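# Move the small cardboard box from desk to counter

## Task

Pick up the small cardboard box that sits on the desk and set it down on the counter located behind the shelving; the box must rest there by itself at the end (not held or propped by the robot), and the robot must not tip over or be left leaning, or the attempt fails.

## Robot and tools

Robot: a Hello Robot Stretch 3, a single-arm mobile manipulator. It has a two-wheel differential base (0.33 m long, 0.34 m wide), a vertical mast carrying a lift, and one telescoping arm that reaches out to the robot's right side. The gripper has a wrist with yaw, pitch and roll. There is no sideways drive, so to shift the gripper along the robot's forward direction you move the base. On-the-spot turns pivot around the point halfway between the drive wheels, 0.05 m behind the front edge; with arm retracted and wrist folded the turning footprint is a 0.28 m radius circle, and an unfolded level wrist extends past it.

Frames: the base frame has its origin on the floor between the drive wheels, x forward, y to the left, z up. The odometry frame is the base frame as it was when the scene began. hand_pose is reported in the base frame, located where the closed fingertips meet; with all wrist joints at zero its x axis points up, y points back along the arm toward the mast, z toward the rear.

Tool execute_actions: argument "actions" is a list holding either zero or exactly one action object. An empty list only fetches state and images. The action may contain "base", "joints", or both, plus optional "contact_limits"; all motions begin at once. "base" holds exactly one key: translate_m (a relative drive distance in metres from the current base position, positive forward, range -1 to 1) or rotate_rad (a relative in-place turn in radians, positive counter-clockwise seen from above, range -3.2 to 3.2). "joints" is a single object keyed by joint name, each value an absolute target, not an offset: lift_m 0 to 1.1 (arm height on mast), arm_m 0 to 0.52 (extension), wrist_yaw_rad -1.345 to 4.42 (0 along the arm, positive toward the robot's front, 3.0 folded over the base), wrist_pitch_rad -1.57 to 0.451 (0 level, negative tips fingers down), wrist_roll_rad -2.911 to 2.911, gripper_m -0.089 to 0.179 (larger is more open; actual fingertip gap is somewhat less than this number), head_pan_rad -3.953 to 1.73 (0 ahead, positive left, -1.57 faces along the arm), head_tilt_rad -1.53 to 0.419 (negative looks down). "contact_limits" may only contain arm_m, a motor effort percentage 1 to 100 at which the arm motion halts with contact_stop; small values are gentler but too small halt immediately. Optional "cameras": list of head_camera, nav_camera, wrist_camera or all; omitted or null gives all, [] gives none. Unknown keys or out-of-range numbers cause the whole call to be rejected with no motion. An action runs at most 15 s. Joints omitted from an action may keep driving toward an earlier target.

Tool wait: "seconds" 0 to 10; commands nothing new and returns state and images. Tool zoom_image: "camera" plus "region" [x0, y0, x1, y1] in pixels of that camera's latest full image, top-left origin, at most 504 by 504. Tool finished_scene: "scene" number; ends the scene irreversibly and reports success. If a result reports a stop, later motion calls in the same reply are skipped.

Results: base_status and joint_status describe how each commanded motion ended: done, off_target (resting away from target, possibly still pushing), contact_stop, time_out, torque_fault. After the last three the target is dropped; an arm or lift that contact-stopped goes slack until commanded again, and a loaded slack lift may slowly sink. on_its_own covers uncommanded parts; "held at" is the held target, not the measured position. motor_effort gives percent of max effort, positive toward larger joint values, with the peak of the last action in brackets; readings are biased and noisy. A resting effort outside its normal range suggests pushing or carrying. Positive wheel effort drives forward. lidar_m: 12 distances in 30-degree sectors from the base origin, first straight ahead then counter-clockwise (4th left, 7th behind, 10th right), in a plane 0.17 m above the floor; "-" means nothing seen; it misses tabletops, glass and sometimes thin legs, and the robot's own body can block sectors 5, 6, 9, 10. wrist_depth_mm and head_depth_mm are 7x7 grids of median depth in mm (head grid is in the sideways image orientation). base_odometry comes from wheel counts, so slipping inflates it; heading runs -3.142 to 3.142, positive left. turned_by_wheels and turned_by_imu give the turn since the previous result. base_tilt in degrees, forward and right positive, with a few degrees of fixed bias.

Cameras: head_camera and nav_camera are on the pan/tilt head; wrist_camera rides on the gripper. Calibration lines give intrinsics K and T_world_to_cam mapping base-frame points into each camera.

Gripping: command gripper_m below the box width to grasp (lower squeezes more); to let go, open to at least 0.02 above where contact occurred. Neither the reading nor done confirms a grasp, so check images or effort.

Speed: the base moves fast only when stowed (lift_m under 0.30, arm_m under 0.03, wrist_yaw_rad above 2.54); otherwise it is slow.

Things to avoid: fold or unfold the wrist only with lift_m between 0.32 and 0.95, wrist_pitch_rad -0.4 and roll near 0; after folding, lift may drop to 0.25. With wrist_yaw_rad below -0.4 keep pitch at -0.5 or lower. Pushing the arm into something rigid with the gripper above about 0.45 m can tip the robot, worse with a raised contact limit or a repeated push. Do not drive while the gripper is caught on something fixed; if the base snags, reverse the last move in small steps, free the gripper, and lower lift to about 0.2 if still leaning. Wrist, head and base have no contact stop, and prolonged wrist strain causes a 10 s torque_fault. Avoid dropping, slamming or shoving objects; loose objects can be nudged by outside disturbances, so verify the box is still on the counter before finishing.

Each tool is called after "Request:" as name(argument=value, ...) on one line, values as JSON.

## Session

Request:
execute_actions(actions=[])

Scene clock: 0.00 s.
base_odometry: x=+0.000 y=+0.000 heading=+0.000 (m, m, rad; odometry frame)
turned_by_wheels: +0.000 (rad since the last result)
turned_by_imu: +0.000 (rad since the last result)
base_tilt: forward=+2.2 right=+0.6 (deg)
lidar_m: 1.32 0.93 0.88 0.92 1.01 0.95 0.96 1.27 2.85 1.85 1.76 1.20
head_depth_mm: 1600 1596 1585 1583 1574 1572 1564 / 1661 1664 1671 1662 1653 1641 1640 / 1745 1758 1737 1741 1740 1748 1721 / 1810 1855 1844 1832 1814 1807 1791 / 1695 1688 1664 1645 1631 1595 1564 / 1461 1439 1416 1393 1384 1369 1349 / 1218 1212 1199 1191 1174 1158 1151
base_status: not commanded
joint_positions: lift_m=+0.593 arm_m=-0.001 wrist_yaw_rad=+2.872 wrist_pitch_rad=-0.310 wrist_roll_rad=-0.020 gripper_m=+0.037 head_pan_rad=+0.014 head_tilt_rad=-0.016
joint_status: not commanded
motor_effort: left_wheel=-1 right_wheel=+1 lift_m=+23 arm_m=+0 wrist_yaw_rad=+0 wrist_pitch_rad=+8 wrist_roll_rad=+0 gripper_m=+1 head_pan_rad=+0 head_tilt_rad=+1 (%)
hand_pose: x=+0.0418 y=+0.0840 z=+0.6308 quat_wxyz=(+0.202, +0.700, +0.016, +0.685) (m; base frame)
wrist_depth_mm: - 918 879 843 819 763 736 / - - 950 895 844 816 785 / - - - 944 892 849 833 / - - - - 965 914 868 / 991 - - - - - 938 / 896 968 - - - - - / 821 - 806 830 817 850 863
pictures: head_camera (sideways: a quarter turn clockwise sets it upright), nav_camera (sideways: a quarter turn counterclockwise sets it upright), wrist_camera
Images, in order (width x height): head_camera 896x504, nav_camera 672x504, wrist_camera 644x364.

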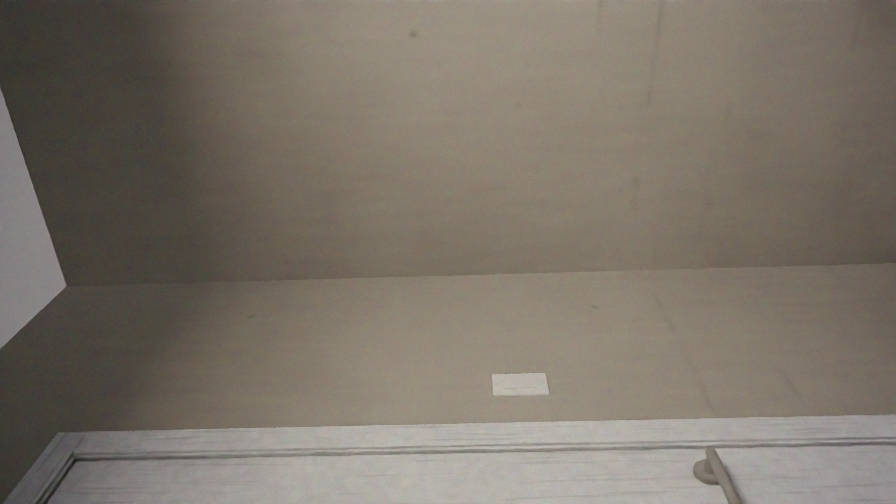

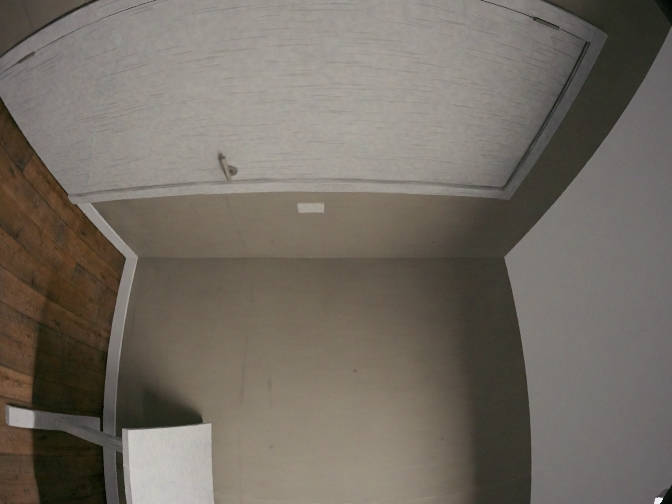

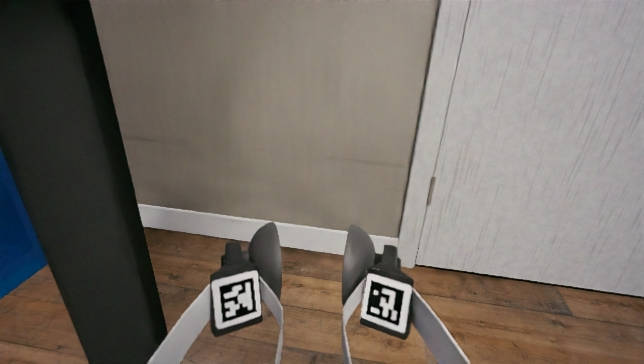

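Request:
execute_actions(actions=[{"joints": {"head_pan_rad": -1.0, "head_tilt_rad": -0.5}}], cameras=["head_camera", "nav_camera"])

Request:
execute_actions(actions=[{"joints": {"head_pan_rad": -2.2, "head_tilt_rad": -0.5}}], cameras=["head_camera", "nav_camera"])

Request:
execute_actions(actions=[{"joints": {"head_pan_rad": -3.3, "head_tilt_rad": -0.5}}], cameras=["head_camera", "nav_camera"])

Scene clock: 5.00 s.
base_odometry: x=+0.000 y=+0.000 heading=+0.000 (m, m, rad; odometry frame)
turned_by_wheels: +0.000 (rad since the last result)
turned_by_imu: +0.001 (rad since the last result)
base_tilt: forward=+2.2 right=+0.5 (deg)
lidar_m: 1.32 0.93 0.88 0.92 1.01 0.95 0.96 1.27 2.86 1.86 1.77 1.20
head_depth_mm: 2060 2245 2363 1988 2081 1663 1380 / 1923 2075 2178 1502 2145 1671 1377 / 1786 1940 2023 1408 2144 1674 1377 / 1694 1815 1911 1346 2077 1703 1385 / 1601 1708 1818 1360 1999 1692 1390 / 1514 1610 1723 1369 1105 1713 1354 / 1435 1534 1627 1382 1061 1556 1398
base_status: not commanded
joint_positions: lift_m=+0.593 arm_m=-0.001 wrist_yaw_rad=+2.872 wrist_pitch_rad=-0.310 wrist_roll_rad=-0.020 gripper_m=+0.037 head_pan_rad=-0.993 head_tilt_rad=-0.494
joint_status: all done
motor_effort: left_wheel=+0(0) right_wheel=+1(0) lift_m=+23(23) arm_m=+0(0) wrist_yaw_rad=+0(0) wrist_pitch_rad=+8(8) wrist_roll_rad=+0(0) gripper_m=+0(0) head_pan_rad=-4(30) head_tilt_rad=-2(21) (%)
hand_pose: x=+0.0418 y=+0.0840 z=+0.6308 quat_wxyz=(+0.202, +0.700, +0.016, +0.685) (m; base frame)
wrist_depth_mm: - 914 885 838 795 753 742 / - - 934 890 851 797 776 / - - - 962 922 860 826 / - - - - 981 917 867 / 970 - - - - - 936 / 907 973 - - - - - / 803 - 798 836 819 861 873
pictures: head_camera (sideways: a quarter turn clockwise sets it upright), nav_camera (sideways: a quarter turn counterclockwise sets it upright)
camera_calibration (this result's frames):
head_camera: T_world_to_cam=[[-0.251495, 0.380422, -0.88996, 1.17404], [0.834338, 0.551253, -0.000138641, -0.00669375], [0.49054, -0.742563, -0.456038, 0.549946], [0, 0, 0, 1]] pos_world=[0.0310797, -0.0345714, 1.29565]
nav_camera: T_world_to_cam=[[0.240296, -0.367338, 0.89851, -1.12938], [-0.831518, -0.555478, -0.00471597, 0.0594599], [0.500835, -0.745994, -0.438927, 0.525152], [0, 0, 0, 1]] pos_world=[0.0578126, 0.00992623, 1.24554]
Images, in order (width x height): head_camera 896x504, nav_camera 672x504.

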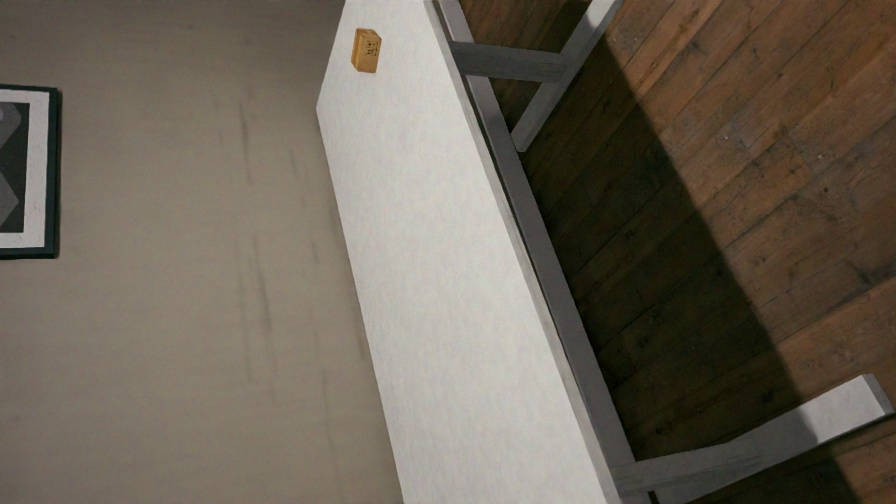

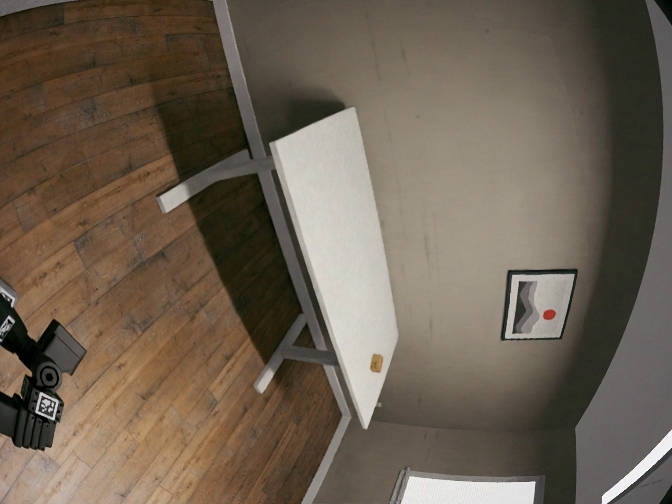

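Scene clock: 6.20 s.
base_odometry: x=+0.000 y=+0.000 heading=+0.000 (m, m, rad; odometry frame)
turned_by_wheels: +0.000 (rad since the last result)
turned_by_imu: +0.000 (rad since the last result)
base_tilt: forward=+2.3 right=+0.5 (deg)
lidar_m: 1.33 0.93 0.88 0.92 1.01 0.95 0.96 1.27 2.86 1.86 1.76 1.21
head_depth_mm: 2666 2109 1970 2105 2026 1664 1375 / 2634 2771 2961 2741 2130 1672 1369 / 2590 2784 3017 3050 2185 1683 1382 / 2520 2710 2945 3079 2172 1691 1386 / 2516 2678 2909 3038 2192 1704 1396 / 2447 2642 2854 2936 2205 1711 1400 / 2426 2580 2813 2990 2222 1700 1405
base_status: not commanded
joint_positions: lift_m=+0.593 arm_m=-0.001 wrist_yaw_rad=+2.872 wrist_pitch_rad=-0.310 wrist_roll_rad=-0.020 gripper_m=+0.037 head_pan_rad=-2.193 head_tilt_rad=-0.494
joint_status: all done
motor_effort: left_wheel=+0(0) right_wheel=+1(1) lift_m=+24(23) arm_m=+0(0) wrist_yaw_rad=+0(0) wrist_pitch_rad=+7(7) wrist_roll_rad=+0(0) gripper_m=+0(0) head_pan_rad=-4(31) head_tilt_rad=-2(2) (%)
hand_pose: x=+0.0418 y=+0.0840 z=+0.6308 quat_wxyz=(+0.202, +0.700, +0.016, +0.685) (m; base frame)
wrist_depth_mm: - 934 879 842 806 763 741 / - - 952 889 850 807 774 / - - - 958 908 864 820 / - - - - 976 927 862 / 987 - - - - - 941 / 906 968 - - - - - / 814 - 807 842 821 875 863
pictures: head_camera (sideways: a quarter turn clockwise sets it upright), nav_camera (sideways: a quarter turn counterclockwise sets it upright)
camera_calibration (this result's frames):
head_camera: T_world_to_cam=[[0.263589, 0.372466, -0.889826, 1.17072], [0.816119, -0.577884, -0.000136921, -0.00658485], [-0.514267, -0.726167, -0.4563, 0.556417], [0, 0, 0, 1]] pos_world=[-0.0170692, -0.0358078, 1.29563]
nav_camera: T_world_to_cam=[[-0.255454, -0.357289, 0.898381, -1.12618], [-0.819034, 0.573726, -0.00471919, 0.059388], [-0.513738, -0.73701, -0.439192, 0.531685], [0, 0, 0, 1]] pos_world=[0.0340998, -0.0445877, 1.24553]
Images, in order (width x height): head_camera 896x504, nav_camera 672x504.

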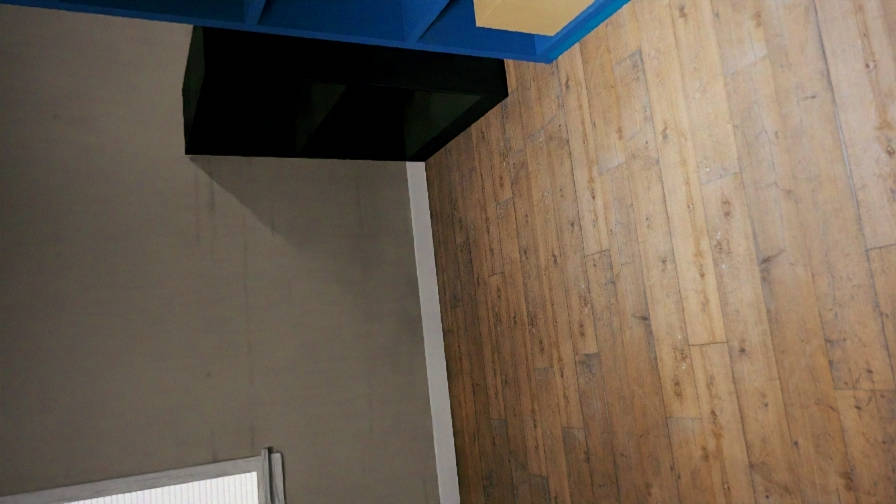

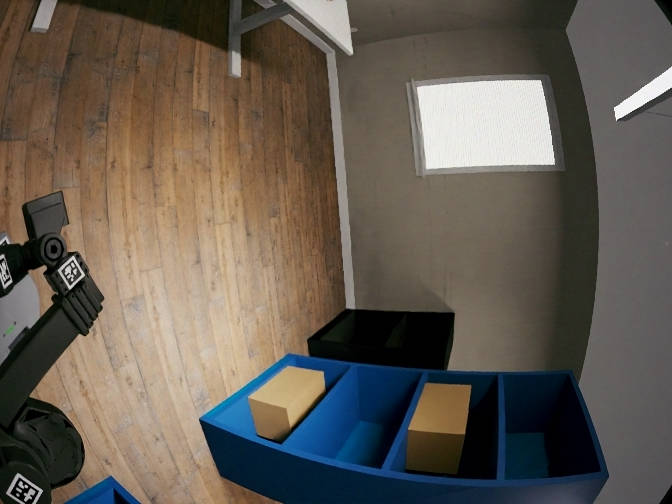

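Scene clock: 7.37 s.
base_odometry: x=+0.000 y=+0.000 heading=+0.000 (m, m, rad; odometry frame)
turned_by_wheels: +0.000 (rad since the last result)
turned_by_imu: +0.000 (rad since the last result)
base_tilt: forward=+2.4 right=+0.6 (deg)
lidar_m: 1.32 0.93 0.88 0.92 1.01 0.95 0.96 1.28 2.86 1.86 1.77 1.20
head_depth_mm: 1147 1226 1135 1429 1215 1215 1273 / 1165 1259 1152 1479 1263 1261 1306 / 965 1074 1053 1320 1222 1483 1368 / 2726 2791 2611 2716 2102 1641 1388 / 2893 3073 2762 2913 2202 1698 1392 / 2948 3164 2821 2947 2043 1725 1396 / 2988 1436 1474 1522 1576 1600 1401
base_status: not commanded
joint_positions: lift_m=+0.593 arm_m=-0.001 wrist_yaw_rad=+2.872 wrist_pitch_rad=-0.310 wrist_roll_rad=-0.020 gripper_m=+0.037 head_pan_rad=-3.293 head_tilt_rad=-0.494
joint_status: all done
motor_effort: left_wheel=+0(0) right_wheel=+0(0) lift_m=+24(23) arm_m=+0(0) wrist_yaw_rad=+0(1) wrist_pitch_rad=+8(8) wrist_roll_rad=+0(0) gripper_m=+0(0) head_pan_rad=-3(30) head_tilt_rad=-3(3) (%)
hand_pose: x=+0.0418 y=+0.0840 z=+0.6308 quat_wxyz=(+0.202, +0.700, +0.016, +0.685) (m; base frame)
wrist_depth_mm: - 925 869 851 821 754 738 / - - 947 898 839 810 768 / - - - 969 911 874 825 / - - - - 954 917 866 / 961 - - - - - 922 / 921 983 - - - - - / 807 - 805 838 837 873 880
pictures: head_camera (sideways: a quarter turn clockwise sets it upright), nav_camera (sideways: a quarter turn counterclockwise sets it upright)
camera_calibration (this result's frames):
head_camera: T_world_to_cam=[[0.451549, -0.0659706, -0.889804, 1.16955], [-0.144827, -0.989457, -0.000136641, -0.000723421], [-0.880414, 0.128929, -0.456343, 0.558706], [0, 0, 0, 1]] pos_world=[-0.0363213, 0.00440631, 1.29563]
nav_camera: T_world_to_cam=[[-0.434334, 0.0656043, 0.89836, -1.12506], [0.139799, 0.990169, -0.00471971, 0.0535397], [-0.889837, 0.12354, -0.439235, 0.534036], [0, 0, 0, 1]] pos_world=[-0.0209336, -0.0451788, 1.24553]
Images, in order (width x height): head_camera 896x504, nav_camera 672x504.

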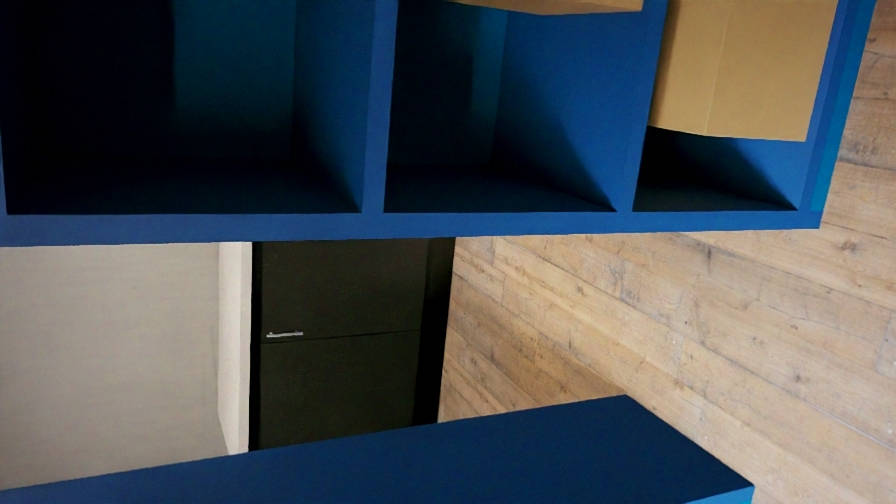

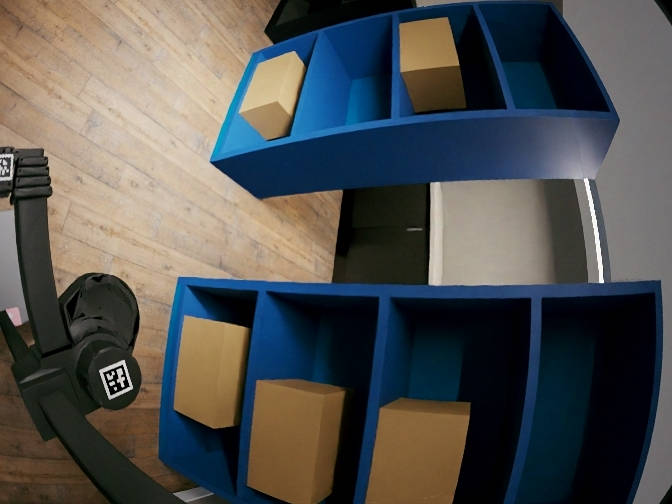

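Request:
execute_actions(actions=[{"base": {"rotate_rad": 1.52}, "joints": {"lift_m": 0.28, "head_pan_rad": -2.8, "head_tilt_rad": -0.6}}], cameras=["head_camera", "nav_camera"])

Scene clock: 44.33 s.
base_odometry: x=+0.000 y=+0.000 heading=+1.520 (m, m, rad; odometry frame)
turned_by_wheels: +1.520 (rad since the last result)
turned_by_imu: +1.537 (rad since the last result)
base_tilt: forward=+2.0 right=+0.6 (deg)
lidar_m: 0.91 1.12 0.95 0.95 1.31 2.86 2.75 1.80 1.21 1.48 0.95 0.88
head_depth_mm: 2667 2911 3050 2461 1895 1536 1278 / 2789 3037 3197 2486 1899 1532 1283 / 2548 2752 2829 2474 1918 1538 1291 / 2250 2439 1701 2246 1919 1548 1306 / 2044 2180 1628 2371 1917 1552 1301 / 1821 1951 1643 1299 1940 1550 1304 / 1682 1794 1647 1185 1933 1569 1305
base_status: done
joint_positions: lift_m=+0.280 arm_m=-0.001 wrist_yaw_rad=+2.872 wrist_pitch_rad=-0.310 wrist_roll_rad=-0.020 gripper_m=+0.037 head_pan_rad=-2.807 head_tilt_rad=-0.593
joint_status: all done
motor_effort: left_wheel=-3(9) right_wheel=+3(7) lift_m=+20(22) arm_m=+0(0) wrist_yaw_rad=+0(1) wrist_pitch_rad=+8(8) wrist_roll_rad=+0(0) gripper_m=+1(0) head_pan_rad=+2(24) head_tilt_rad=-3(10) (%)
hand_pose: x=+0.0418 y=+0.0839 z=+0.3177 quat_wxyz=(+0.202, +0.700, +0.017, +0.685) (m; base frame)
wrist_depth_mm: - - - - - - 880 / - - - 965 925 - - / - - - - - - - / - 878 895 921 923 951 - / - 690 727 716 738 758 753 / 550 562 - 576 600 598 611 / 471 - 486 491 481 502 506
pictures: head_camera (sideways: a quarter turn clockwise sets it upright), nav_camera (sideways: a quarter turn counterclockwise sets it upright)
camera_calibration (this result's frames):
head_camera: T_world_to_cam=[[0.510913, 0.180642, -0.840438, 1.10481], [0.333988, -0.942577, 0.000439517, -0.00439428], [-0.792098, -0.28092, -0.541908, 0.669499], [0, 0, 0, 1]] pos_world=[-0.0326837, -0.0156408, 1.29133]
nav_camera: T_world_to_cam=[[-0.496395, -0.173231, 0.850637, -1.06244], [-0.33829, 0.941024, -0.00577323, 0.057827], [-0.799469, -0.290628, -0.525723, 0.646019], [0, 0, 0, 1]] pos_world=[0.00864294, -0.0507138, 1.24371]
Images, in order (width x height): head_camera 896x504, nav_camera 672x504.

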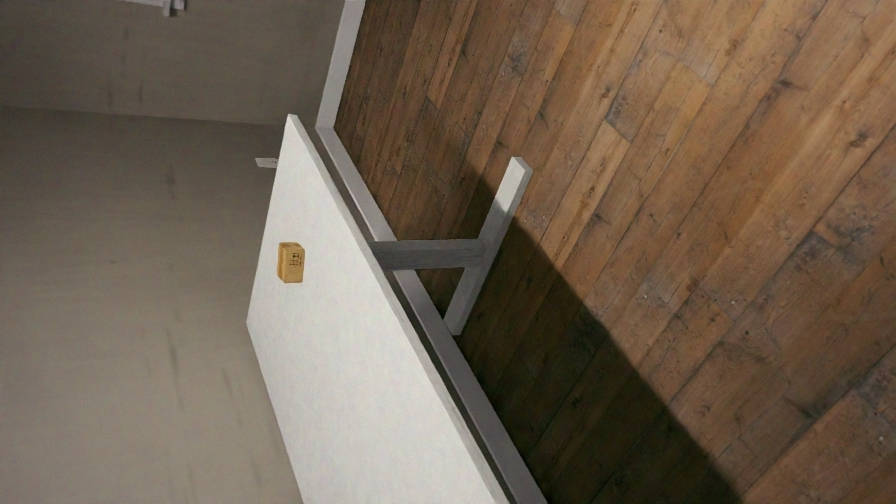

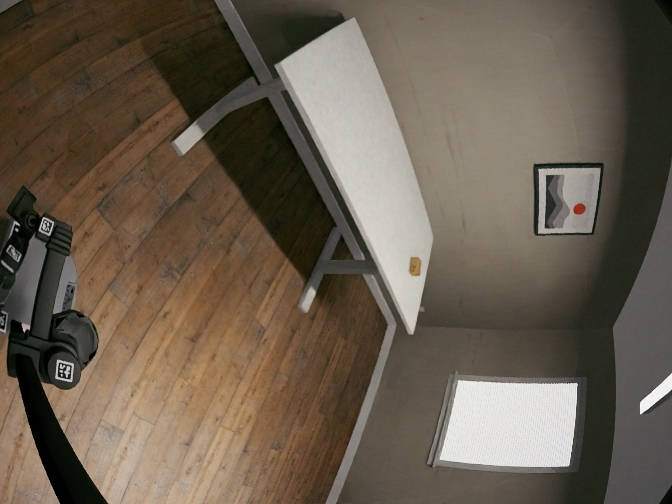

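Request:
zoom_image(camera="head_camera", region=[240, 210, 340, 310])

Region (240, 210, 340, 310) of head_camera's 896x504 image, scaled by 5.040, with more detail than that image has.

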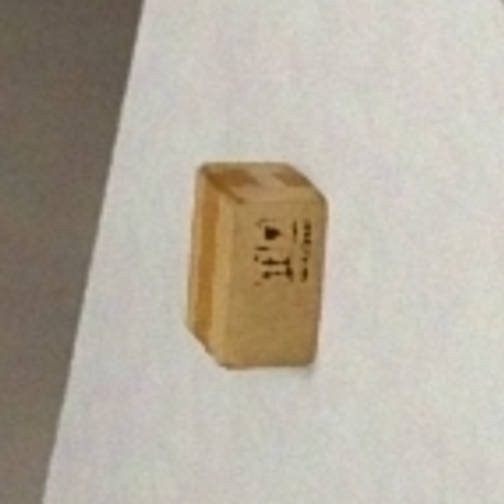

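Request:
execute_actions(actions=[{"base": {"translate_m": -1.0}, "joints": {"head_pan_rad": -2.36, "head_tilt_rad": -0.75}}], cameras=["head_camera", "nav_camera"])

Scene clock: 67.00 s.
base_odometry: x=-0.051 y=-0.999 heading=+1.520 (m, m, rad; odometry frame)
turned_by_wheels: +0.000 (rad since the last result)
turned_by_imu: -0.005 (rad since the last result)
base_tilt: forward=+2.2 right=+0.5 (deg)
lidar_m: 1.80 1.47 1.31 1.36 1.73 1.93 1.95 0.97 1.28 1.30 1.08 1.80
head_depth_mm: 1419 1609 1816 934 1631 1375 1201 / 1342 1527 1609 881 1640 1357 1199 / 1289 1438 1143 886 1525 1383 1206 / 1228 1373 1146 886 1533 1398 1207 / 1185 1310 1165 894 771 1397 1207 / 1125 1248 1165 894 749 1401 1210 / 1087 1198 1169 900 730 1372 1212
base_status: done
joint_positions: lift_m=+0.280 arm_m=-0.001 wrist_yaw_rad=+2.872 wrist_pitch_rad=-0.310 wrist_roll_rad=-0.020 gripper_m=+0.037 head_pan_rad=-2.367 head_tilt_rad=-0.741
joint_status: all done
motor_effort: left_wheel=-2(14) right_wheel=+2(4) lift_m=+20(20) arm_m=+0(0) wrist_yaw_rad=+0(0) wrist_pitch_rad=+8(8) wrist_roll_rad=+0(0) gripper_m=+0(0) head_pan_rad=+2(22) head_tilt_rad=-3(13) (%)
hand_pose: x=+0.0418 y=+0.0839 z=+0.3177 quat_wxyz=(+0.202, +0.700, +0.017, +0.685) (m; base frame)
wrist_depth_mm: - - - - - - - / - - - - - - - / - - - - - - - / - 894 891 915 950 975 - / - 692 726 707 726 740 758 / 551 570 - 576 592 600 606 / 472 - 482 488 481 505 507
pictures: head_camera (sideways: a quarter turn clockwise sets it upright), nav_camera (sideways: a quarter turn counterclockwise sets it upright)
camera_calibration (this result's frames):
head_camera: T_world_to_cam=[[0.470018, 0.46378, -0.750993, 0.988455], [0.703415, -0.710778, 0.00129561, -0.00776216], [-0.533189, -0.528869, -0.660309, 0.821949], [0, 0, 0, 1]] pos_world=[-0.0208782, -0.0292402, 1.28507]
nav_camera: T_world_to_cam=[[-0.461243, -0.452073, 0.763469, -0.949019], [-0.706047, 0.708128, -0.00724751, 0.0619884], [-0.537357, -0.542388, -0.645804, 0.80064], [0, 0, 0, 1]] pos_world=[0.0362682, -0.0386647, 1.24205]
Images, in order (width x height): head_camera 896x504, nav_camera 672x504.

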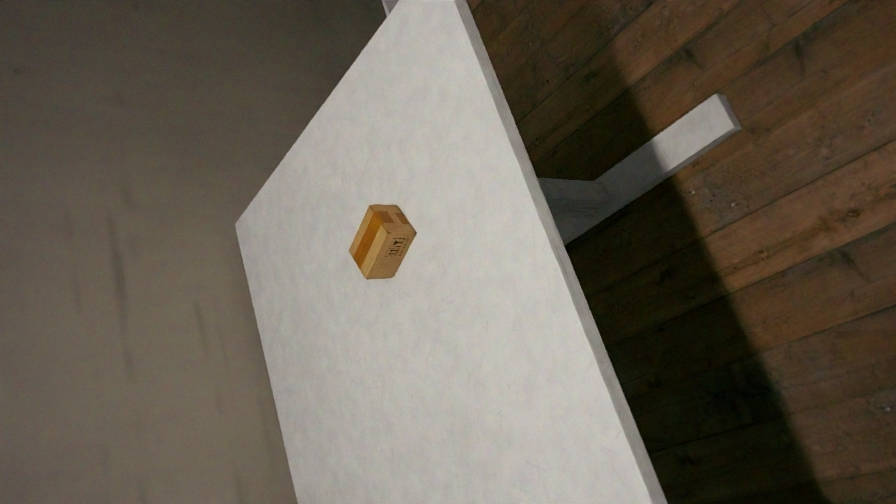

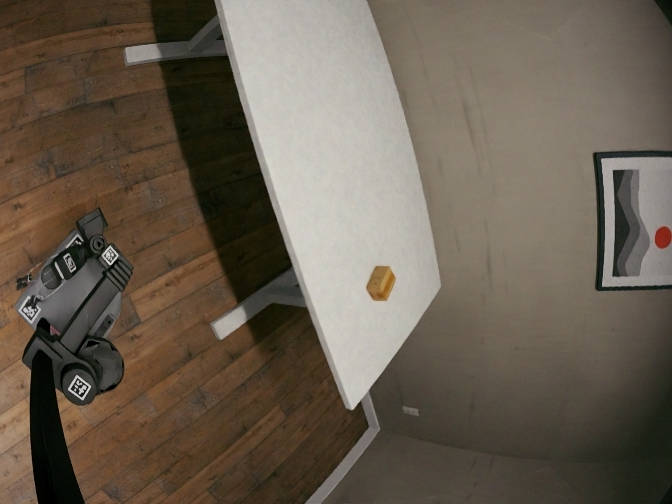

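Request:
zoom_image(camera="head_camera", region=[320, 180, 446, 306])

Region (320, 180, 446, 306) of head_camera's 896x504 image, scaled by 4.000, with more detail than that image has.

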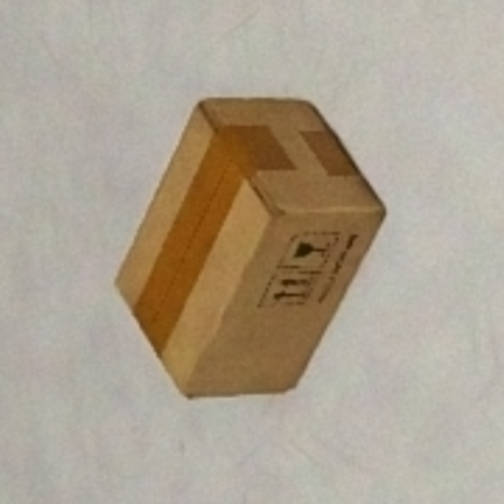

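Request:
execute_actions(actions=[{"base": {"translate_m": -0.5}, "joints": {"lift_m": 0.82, "wrist_pitch_rad": -0.4, "head_pan_rad": -1.7, "head_tilt_rad": -0.85}}], cameras=["head_camera", "nav_camera"])

Scene clock: 91.90 s.
base_odometry: x=-0.077 y=-1.498 heading=+1.520 (m, m, rad; odometry frame)
turned_by_wheels: +0.000 (rad since the last result)
turned_by_imu: -0.002 (rad since the last result)
base_tilt: forward=+2.3 right=+0.8 (deg)
lidar_m: 2.28 1.88 1.52 1.53 1.61 1.48 1.49 1.20 0.65 1.11 1.33 2.26
head_depth_mm: 929 1054 961 782 677 - 1121 / 952 1084 966 785 670 - 1130 / 972 1106 967 769 665 - 1120 / 994 1118 972 763 668 - - / 1016 1137 980 795 670 - 1130 / 1034 1165 982 798 671 1315 1153 / 1058 1187 989 802 675 1329 1170
base_status: done
joint_positions: lift_m=+0.820 arm_m=-0.001 wrist_yaw_rad=+2.872 wrist_pitch_rad=-0.414 wrist_roll_rad=-0.020 gripper_m=+0.037 head_pan_rad=-1.707 head_tilt_rad=-0.840
joint_status: all done
motor_effort: left_wheel=-1(13) right_wheel=+2(5) lift_m=+27(27) arm_m=+0(0) wrist_yaw_rad=-1(0) wrist_pitch_rad=+7(7) wrist_roll_rad=+0(0) gripper_m=+0(0) head_pan_rad=+2(27) head_tilt_rad=-4(12) (%)
hand_pose: x=+0.0387 y=+0.0726 z=+0.8333 quat_wxyz=(+0.237, +0.698, +0.054, +0.673) (m; base frame)
wrist_depth_mm: - - - - - - - / - - - - - - - / - - - - - - - / - - - - - - - / - - - - - - - / - - - - - - - / 973 - 962 - - - -
pictures: head_camera (sideways: a quarter turn clockwise sets it upright), nav_camera (sideways: a quarter turn counterclockwise sets it upright)
camera_calibration (this result's frames):
head_camera: T_world_to_cam=[[0.0964294, 0.724425, -0.682576, 0.90157], [0.991481, -0.130237, 0.00184756, -0.0102378], [-0.0875581, -0.676939, -0.730813, 0.910929], [0, 0, 0, 1]] pos_world=[0.00297188, -0.0378098, 1.28113]
nav_camera: T_world_to_cam=[[-0.0968524, -0.711078, 0.69641, -0.863845], [-0.991853, 0.127126, -0.00813722, 0.0648891], [-0.0827456, -0.691525, -0.717598, 0.891247], [0, 0, 0, 1]] pos_world=[0.0544418, -0.00619136, 1.24168]
Images, in order (width x height): head_camera 896x504, nav_camera 672x504.

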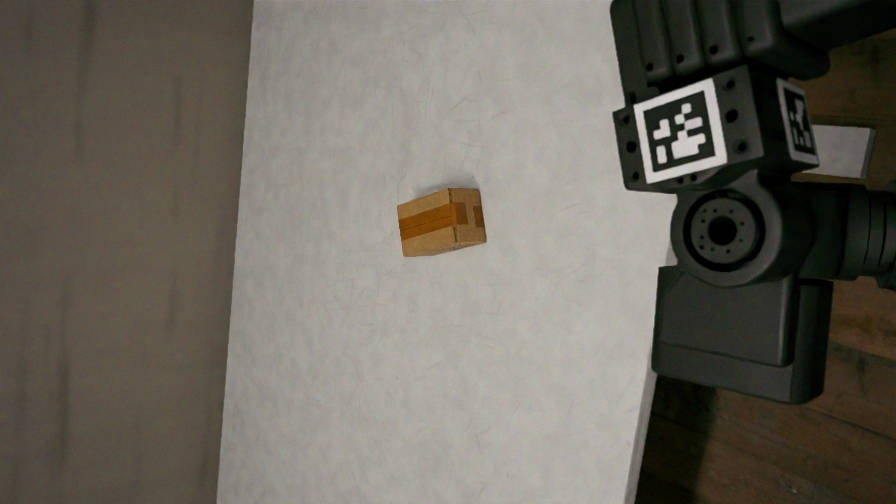

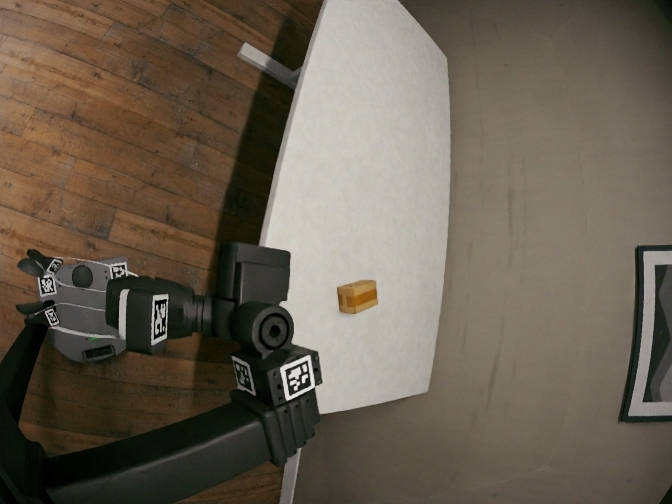

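Request:
execute_actions(actions=[{"base": {"translate_m": -0.07}, "joints": {"wrist_yaw_rad": 0.0, "wrist_roll_rad": 0.0, "gripper_m": 0.14, "head_pan_rad": -1.6}}])

Scene clock: 97.40 s.
base_odometry: x=-0.080 y=-1.568 heading=+1.520 (m, m, rad; odometry frame)
turned_by_wheels: +0.000 (rad since the last result)
turned_by_imu: +0.001 (rad since the last result)
base_tilt: forward=+2.2 right=+0.5 (deg)
lidar_m: 2.35 1.93 1.54 1.56 1.54 1.41 1.43 1.17 0.63 1.08 1.35 2.32
head_depth_mm: 913 1025 958 781 660 - - / 940 1061 966 785 667 - - / 965 1093 973 787 696 - - / 1001 1121 976 752 698 - 1164 / 1033 1159 979 796 669 1286 1169 / 1068 1184 980 800 673 1301 1166 / 1107 1225 986 804 674 1334 1178
base_status: done
joint_positions: lift_m=+0.820 arm_m=-0.001 wrist_yaw_rad=+0.002 wrist_pitch_rad=-0.414 wrist_roll_rad=-0.003 gripper_m=+0.140 head_pan_rad=-1.607 head_tilt_rad=-0.840
joint_status: all done
motor_effort: left_wheel=-2(9) right_wheel=+2(2) lift_m=+26(27) arm_m=+0(0) wrist_yaw_rad=-2(3) wrist_pitch_rad=+7(7) wrist_roll_rad=+2(2) gripper_m=+1(91) head_pan_rad=+2(11) head_tilt_rad=-4(4) (%)
hand_pose: x=-0.0211 y=-0.3691 z=+0.8333 quat_wxyz=(+0.693, +0.146, -0.690, -0.145) (m; base frame)
wrist_depth_mm: - - 880 818 756 681 631 / 764 773 817 820 768 731 657 / 536 539 552 567 578 587 695 / 410 421 426 360 440 445 740 / 334 353 344 345 352 358 378 / 289 - 289 293 295 311 302 / 249 242 250 252 254 249 260
pictures: head_camera (sideways: a quarter turn clockwise sets it upright), nav_camera (sideways: a quarter turn counterclockwise sets it upright), wrist_camera
camera_calibration (this result's frames):
head_camera: T_world_to_cam=[[0.0236687, 0.730431, -0.682576, 0.902014], [0.999528, -0.0306619, 0.00184756, -0.0102868], [-0.0195795, -0.682297, -0.730812, 0.910514], [0, 0, 0, 1]] pos_world=[0.00675996, -0.0379332, 1.28113]
nav_camera: T_world_to_cam=[[-0.0254212, -0.717193, 0.69641, -0.864281], [-0.999588, 0.0275294, -0.00813721, 0.0649363], [-0.0133358, -0.69633, -0.717598, 0.890823], [0, 0, 0, 1]] pos_world=[0.0548183, -0.00133718, 1.24168]
wrist_camera: T_world_to_cam=[[-0.999152, 0.0252101, 0.0325677, -0.0392734], [-0.0130628, 0.555954, -0.83111, 0.927676], [-0.0390586, -0.830831, -0.555153, 0.322195], [0, 0, 0, 1]] pos_world=[-0.0145375, -0.247065, 0.951147]
Images, in order (width x height): head_camera 896x504, nav_camera 672x504, wrist_camera 644x364.

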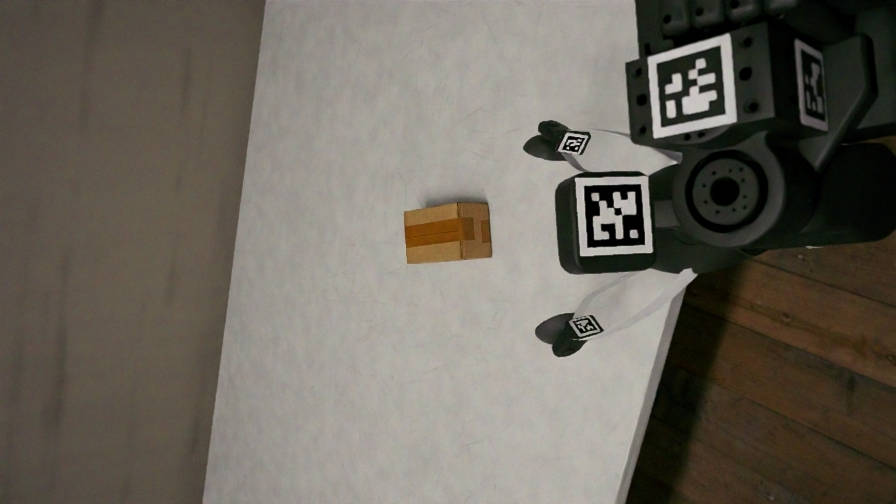

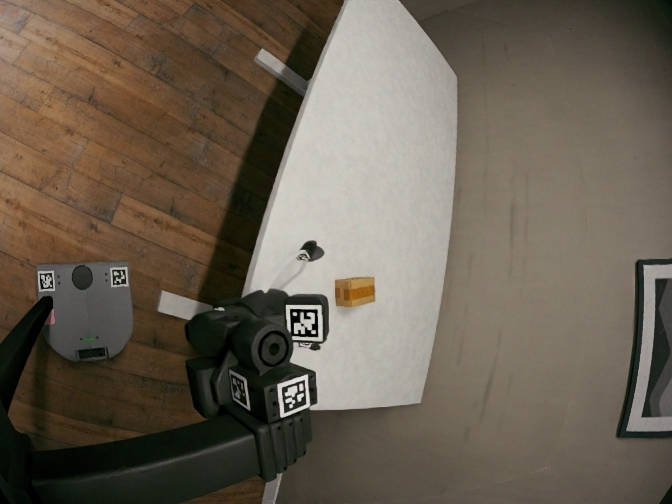

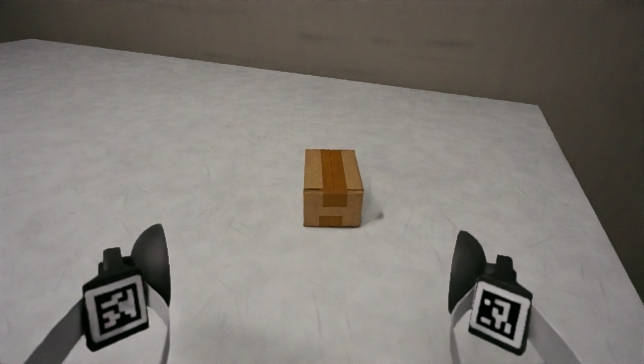

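Request:
execute_actions(actions=[{"base": {"translate_m": -0.016}, "joints": {"lift_m": 0.74, "arm_m": 0.12}}], cameras=["head_camera", "wrist_camera"])

Scene clock: 119.07 s.
base_odometry: x=-0.081 y=-1.584 heading=+1.520 (m, m, rad; odometry frame)
turned_by_wheels: +0.000 (rad since the last result)
turned_by_imu: +0.001 (rad since the last result)
base_tilt: forward=+2.1 right=+0.5 (deg)
lidar_m: 2.37 1.95 1.55 1.56 1.52 1.40 1.41 1.16 0.62 1.08 1.34 2.34
head_depth_mm: 908 1020 961 782 676 - - / 934 1054 968 785 - 897 1157 / 959 1096 968 791 - 1231 1136 / 993 1122 973 740 - 1268 1159 / 1020 1149 980 796 670 1280 1163 / 1058 1176 979 795 671 1298 1173 / 1095 1221 983 799 674 1337 1170
base_status: done
joint_positions: lift_m=+0.740 arm_m=+0.120 wrist_yaw_rad=+0.001 wrist_pitch_rad=-0.415 wrist_roll_rad=-0.003 gripper_m=+0.140 head_pan_rad=-1.607 head_tilt_rad=-0.840
joint_status: all done
motor_effort: left_wheel=-2(10) right_wheel=+2(2) lift_m=+20(25) arm_m=+4(7) wrist_yaw_rad=-1(2) wrist_pitch_rad=+7(7) wrist_roll_rad=+2(2) gripper_m=+1(0) head_pan_rad=+1(3) head_tilt_rad=-4(4) (%)
hand_pose: x=-0.0214 y=-0.4895 z=+0.7536 quat_wxyz=(+0.693, +0.146, -0.691, -0.146) (m; base frame)
wrist_depth_mm: 864 821 748 697 634 579 542 / 501 516 533 544 566 576 574 / 354 359 370 255 385 392 399 / 274 276 282 195 289 296 299 / 224 233 227 203 234 238 240 / 191 - 191 194 196 205 200 / - 160 165 166 168 164 172
pictures: head_camera (sideways: a quarter turn clockwise sets it upright), wrist_camera
camera_calibration (this result's frames):
head_camera: T_world_to_cam=[[0.0236448, 0.730452, -0.682554, 0.901986], [0.999529, -0.0306283, 0.00184772, -0.0102871], [-0.0195558, -0.682277, -0.730832, 0.91054], [0, 0, 0, 1]] pos_world=[0.00676126, -0.0379326, 1.28113]
wrist_camera: T_world_to_cam=[[-0.999125, 0.0265328, 0.0323229, -0.0330831], [-0.0120973, 0.556507, -0.830755, 0.928349], [-0.0400302, -0.830419, -0.555699, 0.178435], [0, 0, 0, 1]] pos_world=[-0.0146809, -0.36758, 0.871456]
Images, in order (width x height): head_camera 896x504, wrist_camera 644x364.

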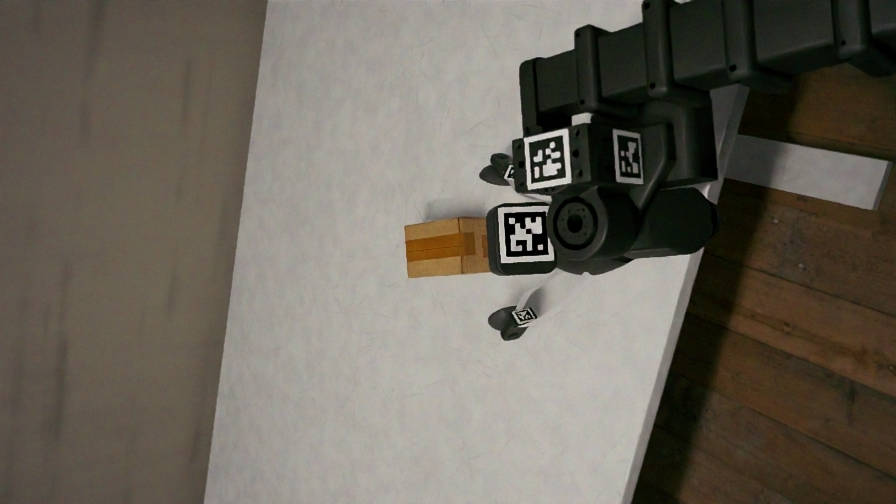

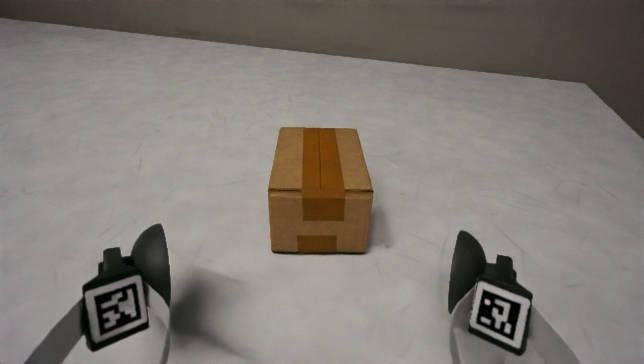

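Request:
execute_actions(actions=[{"base": {"translate_m": -0.005}, "joints": {"lift_m": 0.731, "arm_m": 0.2}}], cameras=["head_camera", "wrist_camera"])

Scene clock: 128.60 s.
base_odometry: x=-0.081 y=-1.589 heading=+1.520 (m, m, rad; odometry frame)
turned_by_wheels: +0.000 (rad since the last result)
turned_by_imu: +0.001 (rad since the last result)
base_tilt: forward=+2.4 right=+0.6 (deg)
lidar_m: 2.37 1.95 1.55 1.56 1.52 1.39 1.41 1.16 0.62 1.08 1.34 2.34
head_depth_mm: 907 1017 960 781 676 - - / 930 1052 968 831 - 584 1156 / 962 1085 971 834 630 599 1147 / 991 1120 971 772 639 613 1160 / 1019 1147 979 806 670 1271 1165 / 1058 1183 980 800 672 1302 1162 / 1090 1212 989 798 673 1335 1172
base_status: done
joint_positions: lift_m=+0.731 arm_m=+0.200 wrist_yaw_rad=+0.001 wrist_pitch_rad=-0.415 wrist_roll_rad=-0.003 gripper_m=+0.140 head_pan_rad=-1.607 head_tilt_rad=-0.840
joint_status: all done
motor_effort: left_wheel=-2(10) right_wheel=+2(1) lift_m=+21(18) arm_m=+4(3) wrist_yaw_rad=-1(1) wrist_pitch_rad=+7(7) wrist_roll_rad=+2(2) gripper_m=+1(1) head_pan_rad=+1(2) head_tilt_rad=-4(4) (%)
hand_pose: x=-0.0214 y=-0.5695 z=+0.7445 quat_wxyz=(+0.693, +0.146, -0.691, -0.146) (m; base frame)
wrist_depth_mm: 816 742 679 626 567 524 482 / 469 485 502 511 528 537 508 / 333 339 345 353 359 369 375 / 258 259 263 177 273 277 281 / 209 219 206 144 219 224 226 / 183 - 128 120 178 193 189 / - 151 147 126 154 155 162
pictures: head_camera (sideways: a quarter turn clockwise sets it upright), wrist_camera
camera_calibration (this result's frames):
head_camera: T_world_to_cam=[[0.0236401, 0.730454, -0.682552, 0.901984], [0.999529, -0.0306218, 0.00184774, -0.0102871], [-0.0195513, -0.682275, -0.730834, 0.910543], [0, 0, 0, 1]] pos_world=[0.00676151, -0.0379325, 1.28113]
wrist_camera: T_world_to_cam=[[-0.999125, 0.0265592, 0.0323144, -0.0306532], [-0.0120715, 0.556591, -0.830699, 0.965367], [-0.0400486, -0.830362, -0.555783, 0.10709], [0, 0, 0, 1]] pos_world=[-0.0146841, -0.447576, 0.862439]
Images, in order (width x height): head_camera 896x504, wrist_camera 644x364.

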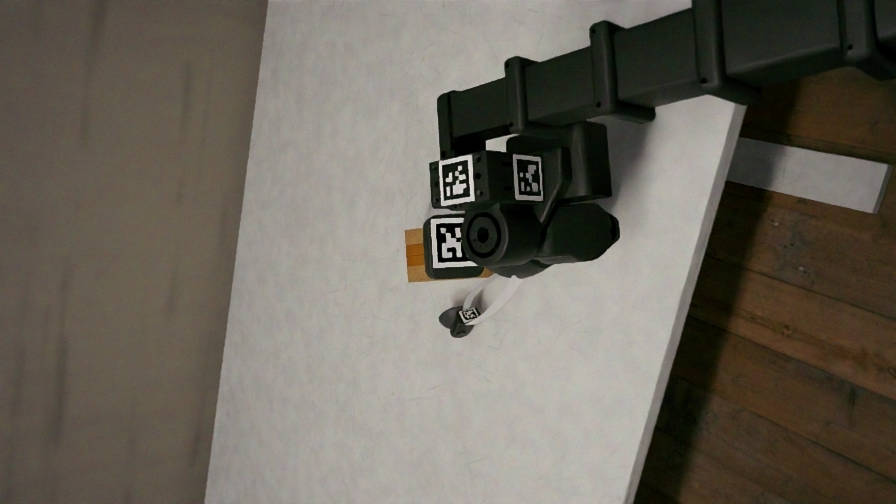

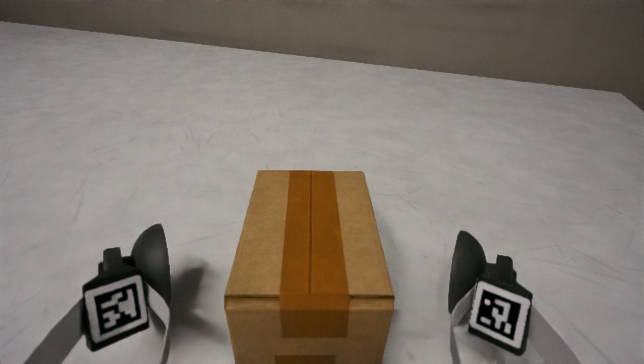

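Request:
execute_actions(actions=[{"joints": {"gripper_m": 0.02}}], cameras=["wrist_camera"])

Scene clock: 132.57 s.
base_odometry: x=-0.081 y=-1.589 heading=+1.520 (m, m, rad; odometry frame)
turned_by_wheels: +0.000 (rad since the last result)
turned_by_imu: +0.001 (rad since the last result)
base_tilt: forward=+2.3 right=+0.5 (deg)
lidar_m: 2.36 1.96 1.55 1.56 1.51 1.39 1.41 1.16 0.62 1.07 1.34 2.34
head_depth_mm: 904 1018 960 783 675 - - / 932 1054 962 825 - 585 1158 / 961 1094 968 834 630 600 1142 / 992 1120 969 800 646 614 1156 / 1025 1144 983 795 668 1280 1167 / 1059 1182 985 799 671 1300 1169 / 1095 1212 986 804 672 1334 1166
base_status: not commanded
joint_positions: lift_m=+0.731 arm_m=+0.200 wrist_yaw_rad=+0.000 wrist_pitch_rad=-0.415 wrist_roll_rad=-0.003 gripper_m=+0.021 head_pan_rad=-1.607 head_tilt_rad=-0.840
joint_status: all done
motor_effort: left_wheel=-2(2) right_wheel=+2(2) lift_m=+21(20) arm_m=+3(4) wrist_yaw_rad=+0(1) wrist_pitch_rad=+7(7) wrist_roll_rad=+2(1) gripper_m=-24(100) head_pan_rad=+2(2) head_tilt_rad=-4(4) (%)
hand_pose: x=-0.0215 y=-0.5695 z=+0.7445 quat_wxyz=(+0.693, +0.146, -0.691, -0.146) (m; base frame)
wrist_depth_mm: 798 740 685 627 569 522 480 / 473 485 500 511 525 541 506 / 334 341 344 352 361 367 376 / 256 260 251 184 273 277 281 / 210 212 151 143 221 223 226 / 177 179 119 125 130 187 188 / 154 154 148 137 154 161 161
pictures: wrist_camera
camera_calibration (this result's frames):
wrist_camera: T_world_to_cam=[[-0.999113, 0.0269778, 0.0323208, -0.0305135], [-0.0118433, 0.556601, -0.830695, 0.965382], [-0.0404001, -0.830342, -0.555788, 0.107078], [0, 0, 0, 1]] pos_world=[-0.0147271, -0.447598, 0.862437]
Images, in order (width x height): wrist_camera 644x364.

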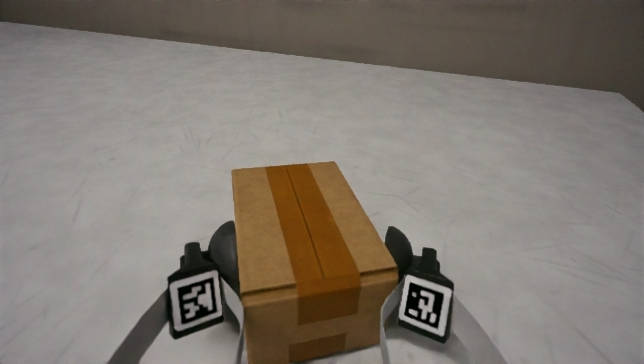

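Request:
execute_actions(actions=[{"joints": {"gripper_m": 0.12}}], cameras=["head_camera", "wrist_camera"])

Scene clock: 137.17 s.
base_odometry: x=-0.081 y=-1.589 heading=+1.520 (m, m, rad; odometry frame)
turned_by_wheels: +0.000 (rad since the last result)
turned_by_imu: +0.001 (rad since the last result)
base_tilt: forward=+2.2 right=+0.7 (deg)
lidar_m: 2.36 1.96 1.55 1.56 1.52 1.39 1.41 1.16 0.62 1.08 1.34 2.34
head_depth_mm: 904 1017 960 786 675 - - / 929 1050 967 828 - 586 1150 / 959 1092 968 832 629 597 1140 / 992 1121 974 766 646 612 1165 / 1022 1147 977 815 669 1273 1166 / 1059 1176 985 797 673 1298 1169 / 1090 1209 989 801 672 1325 1169
base_status: not commanded
joint_positions: lift_m=+0.731 arm_m=+0.200 wrist_yaw_rad=+0.000 wrist_pitch_rad=-0.415 wrist_roll_rad=-0.003 gripper_m=+0.120 head_pan_rad=-1.607 head_tilt_rad=-0.840
joint_status: all done
motor_effort: left_wheel=-2(2) right_wheel=+2(1) lift_m=+20(20) arm_m=+3(3) wrist_yaw_rad=+0(0) wrist_pitch_rad=+7(7) wrist_roll_rad=+2(2) gripper_m=+0(91) head_pan_rad=+2(2) head_tilt_rad=-4(4) (%)
hand_pose: x=-0.0215 y=-0.5695 z=+0.7445 quat_wxyz=(+0.693, +0.146, -0.691, -0.146) (m; base frame)
wrist_depth_mm: 799 735 684 626 569 527 483 / 471 484 495 510 524 538 502 / 335 340 344 351 357 367 377 / 257 261 252 185 274 277 281 / 209 218 199 144 221 223 225 / 177 - 148 125 174 190 187 / 157 150 149 138 154 155 162
pictures: head_camera (sideways: a quarter turn clockwise sets it upright), wrist_camera
camera_calibration (this result's frames):
head_camera: T_world_to_cam=[[0.0236402, 0.730461, -0.682545, 0.901975], [0.999529, -0.0306216, 0.00184779, -0.0102871], [-0.0195509, -0.682268, -0.730841, 0.910551], [0, 0, 0, 1]] pos_world=[0.00676152, -0.0379323, 1.28113]
wrist_camera: T_world_to_cam=[[-0.999114, 0.0269757, 0.0323146, -0.030509], [-0.0118394, 0.556601, -0.830695, 0.965382], [-0.0403949, -0.830342, -0.555789, 0.107078], [0, 0, 0, 1]] pos_world=[-0.014727, -0.447598, 0.862437]
Images, in order (width x height): head_camera 896x504, wrist_camera 644x364.

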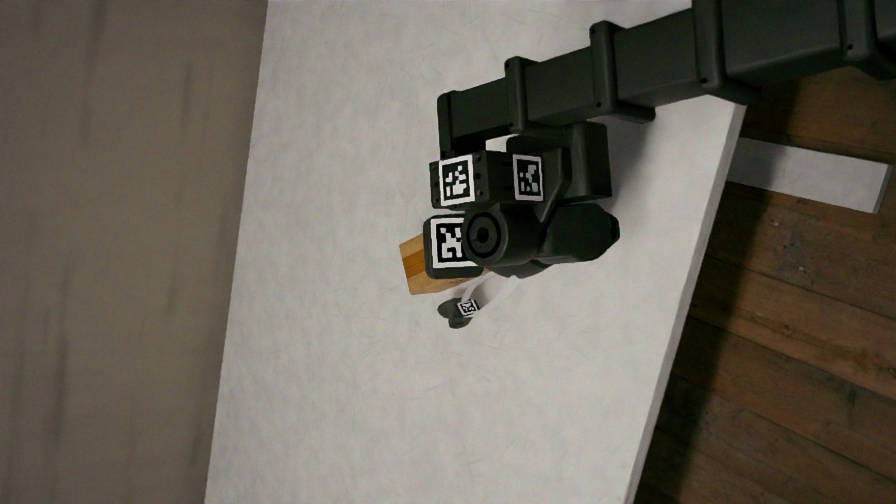

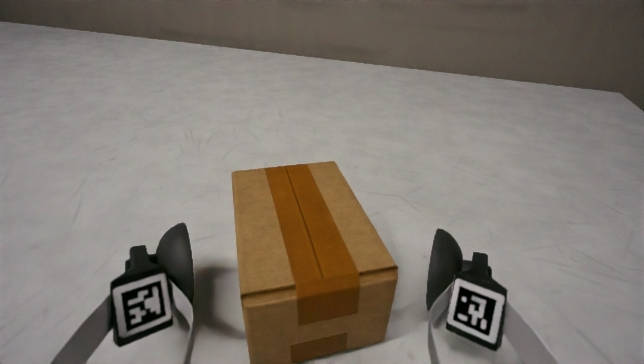

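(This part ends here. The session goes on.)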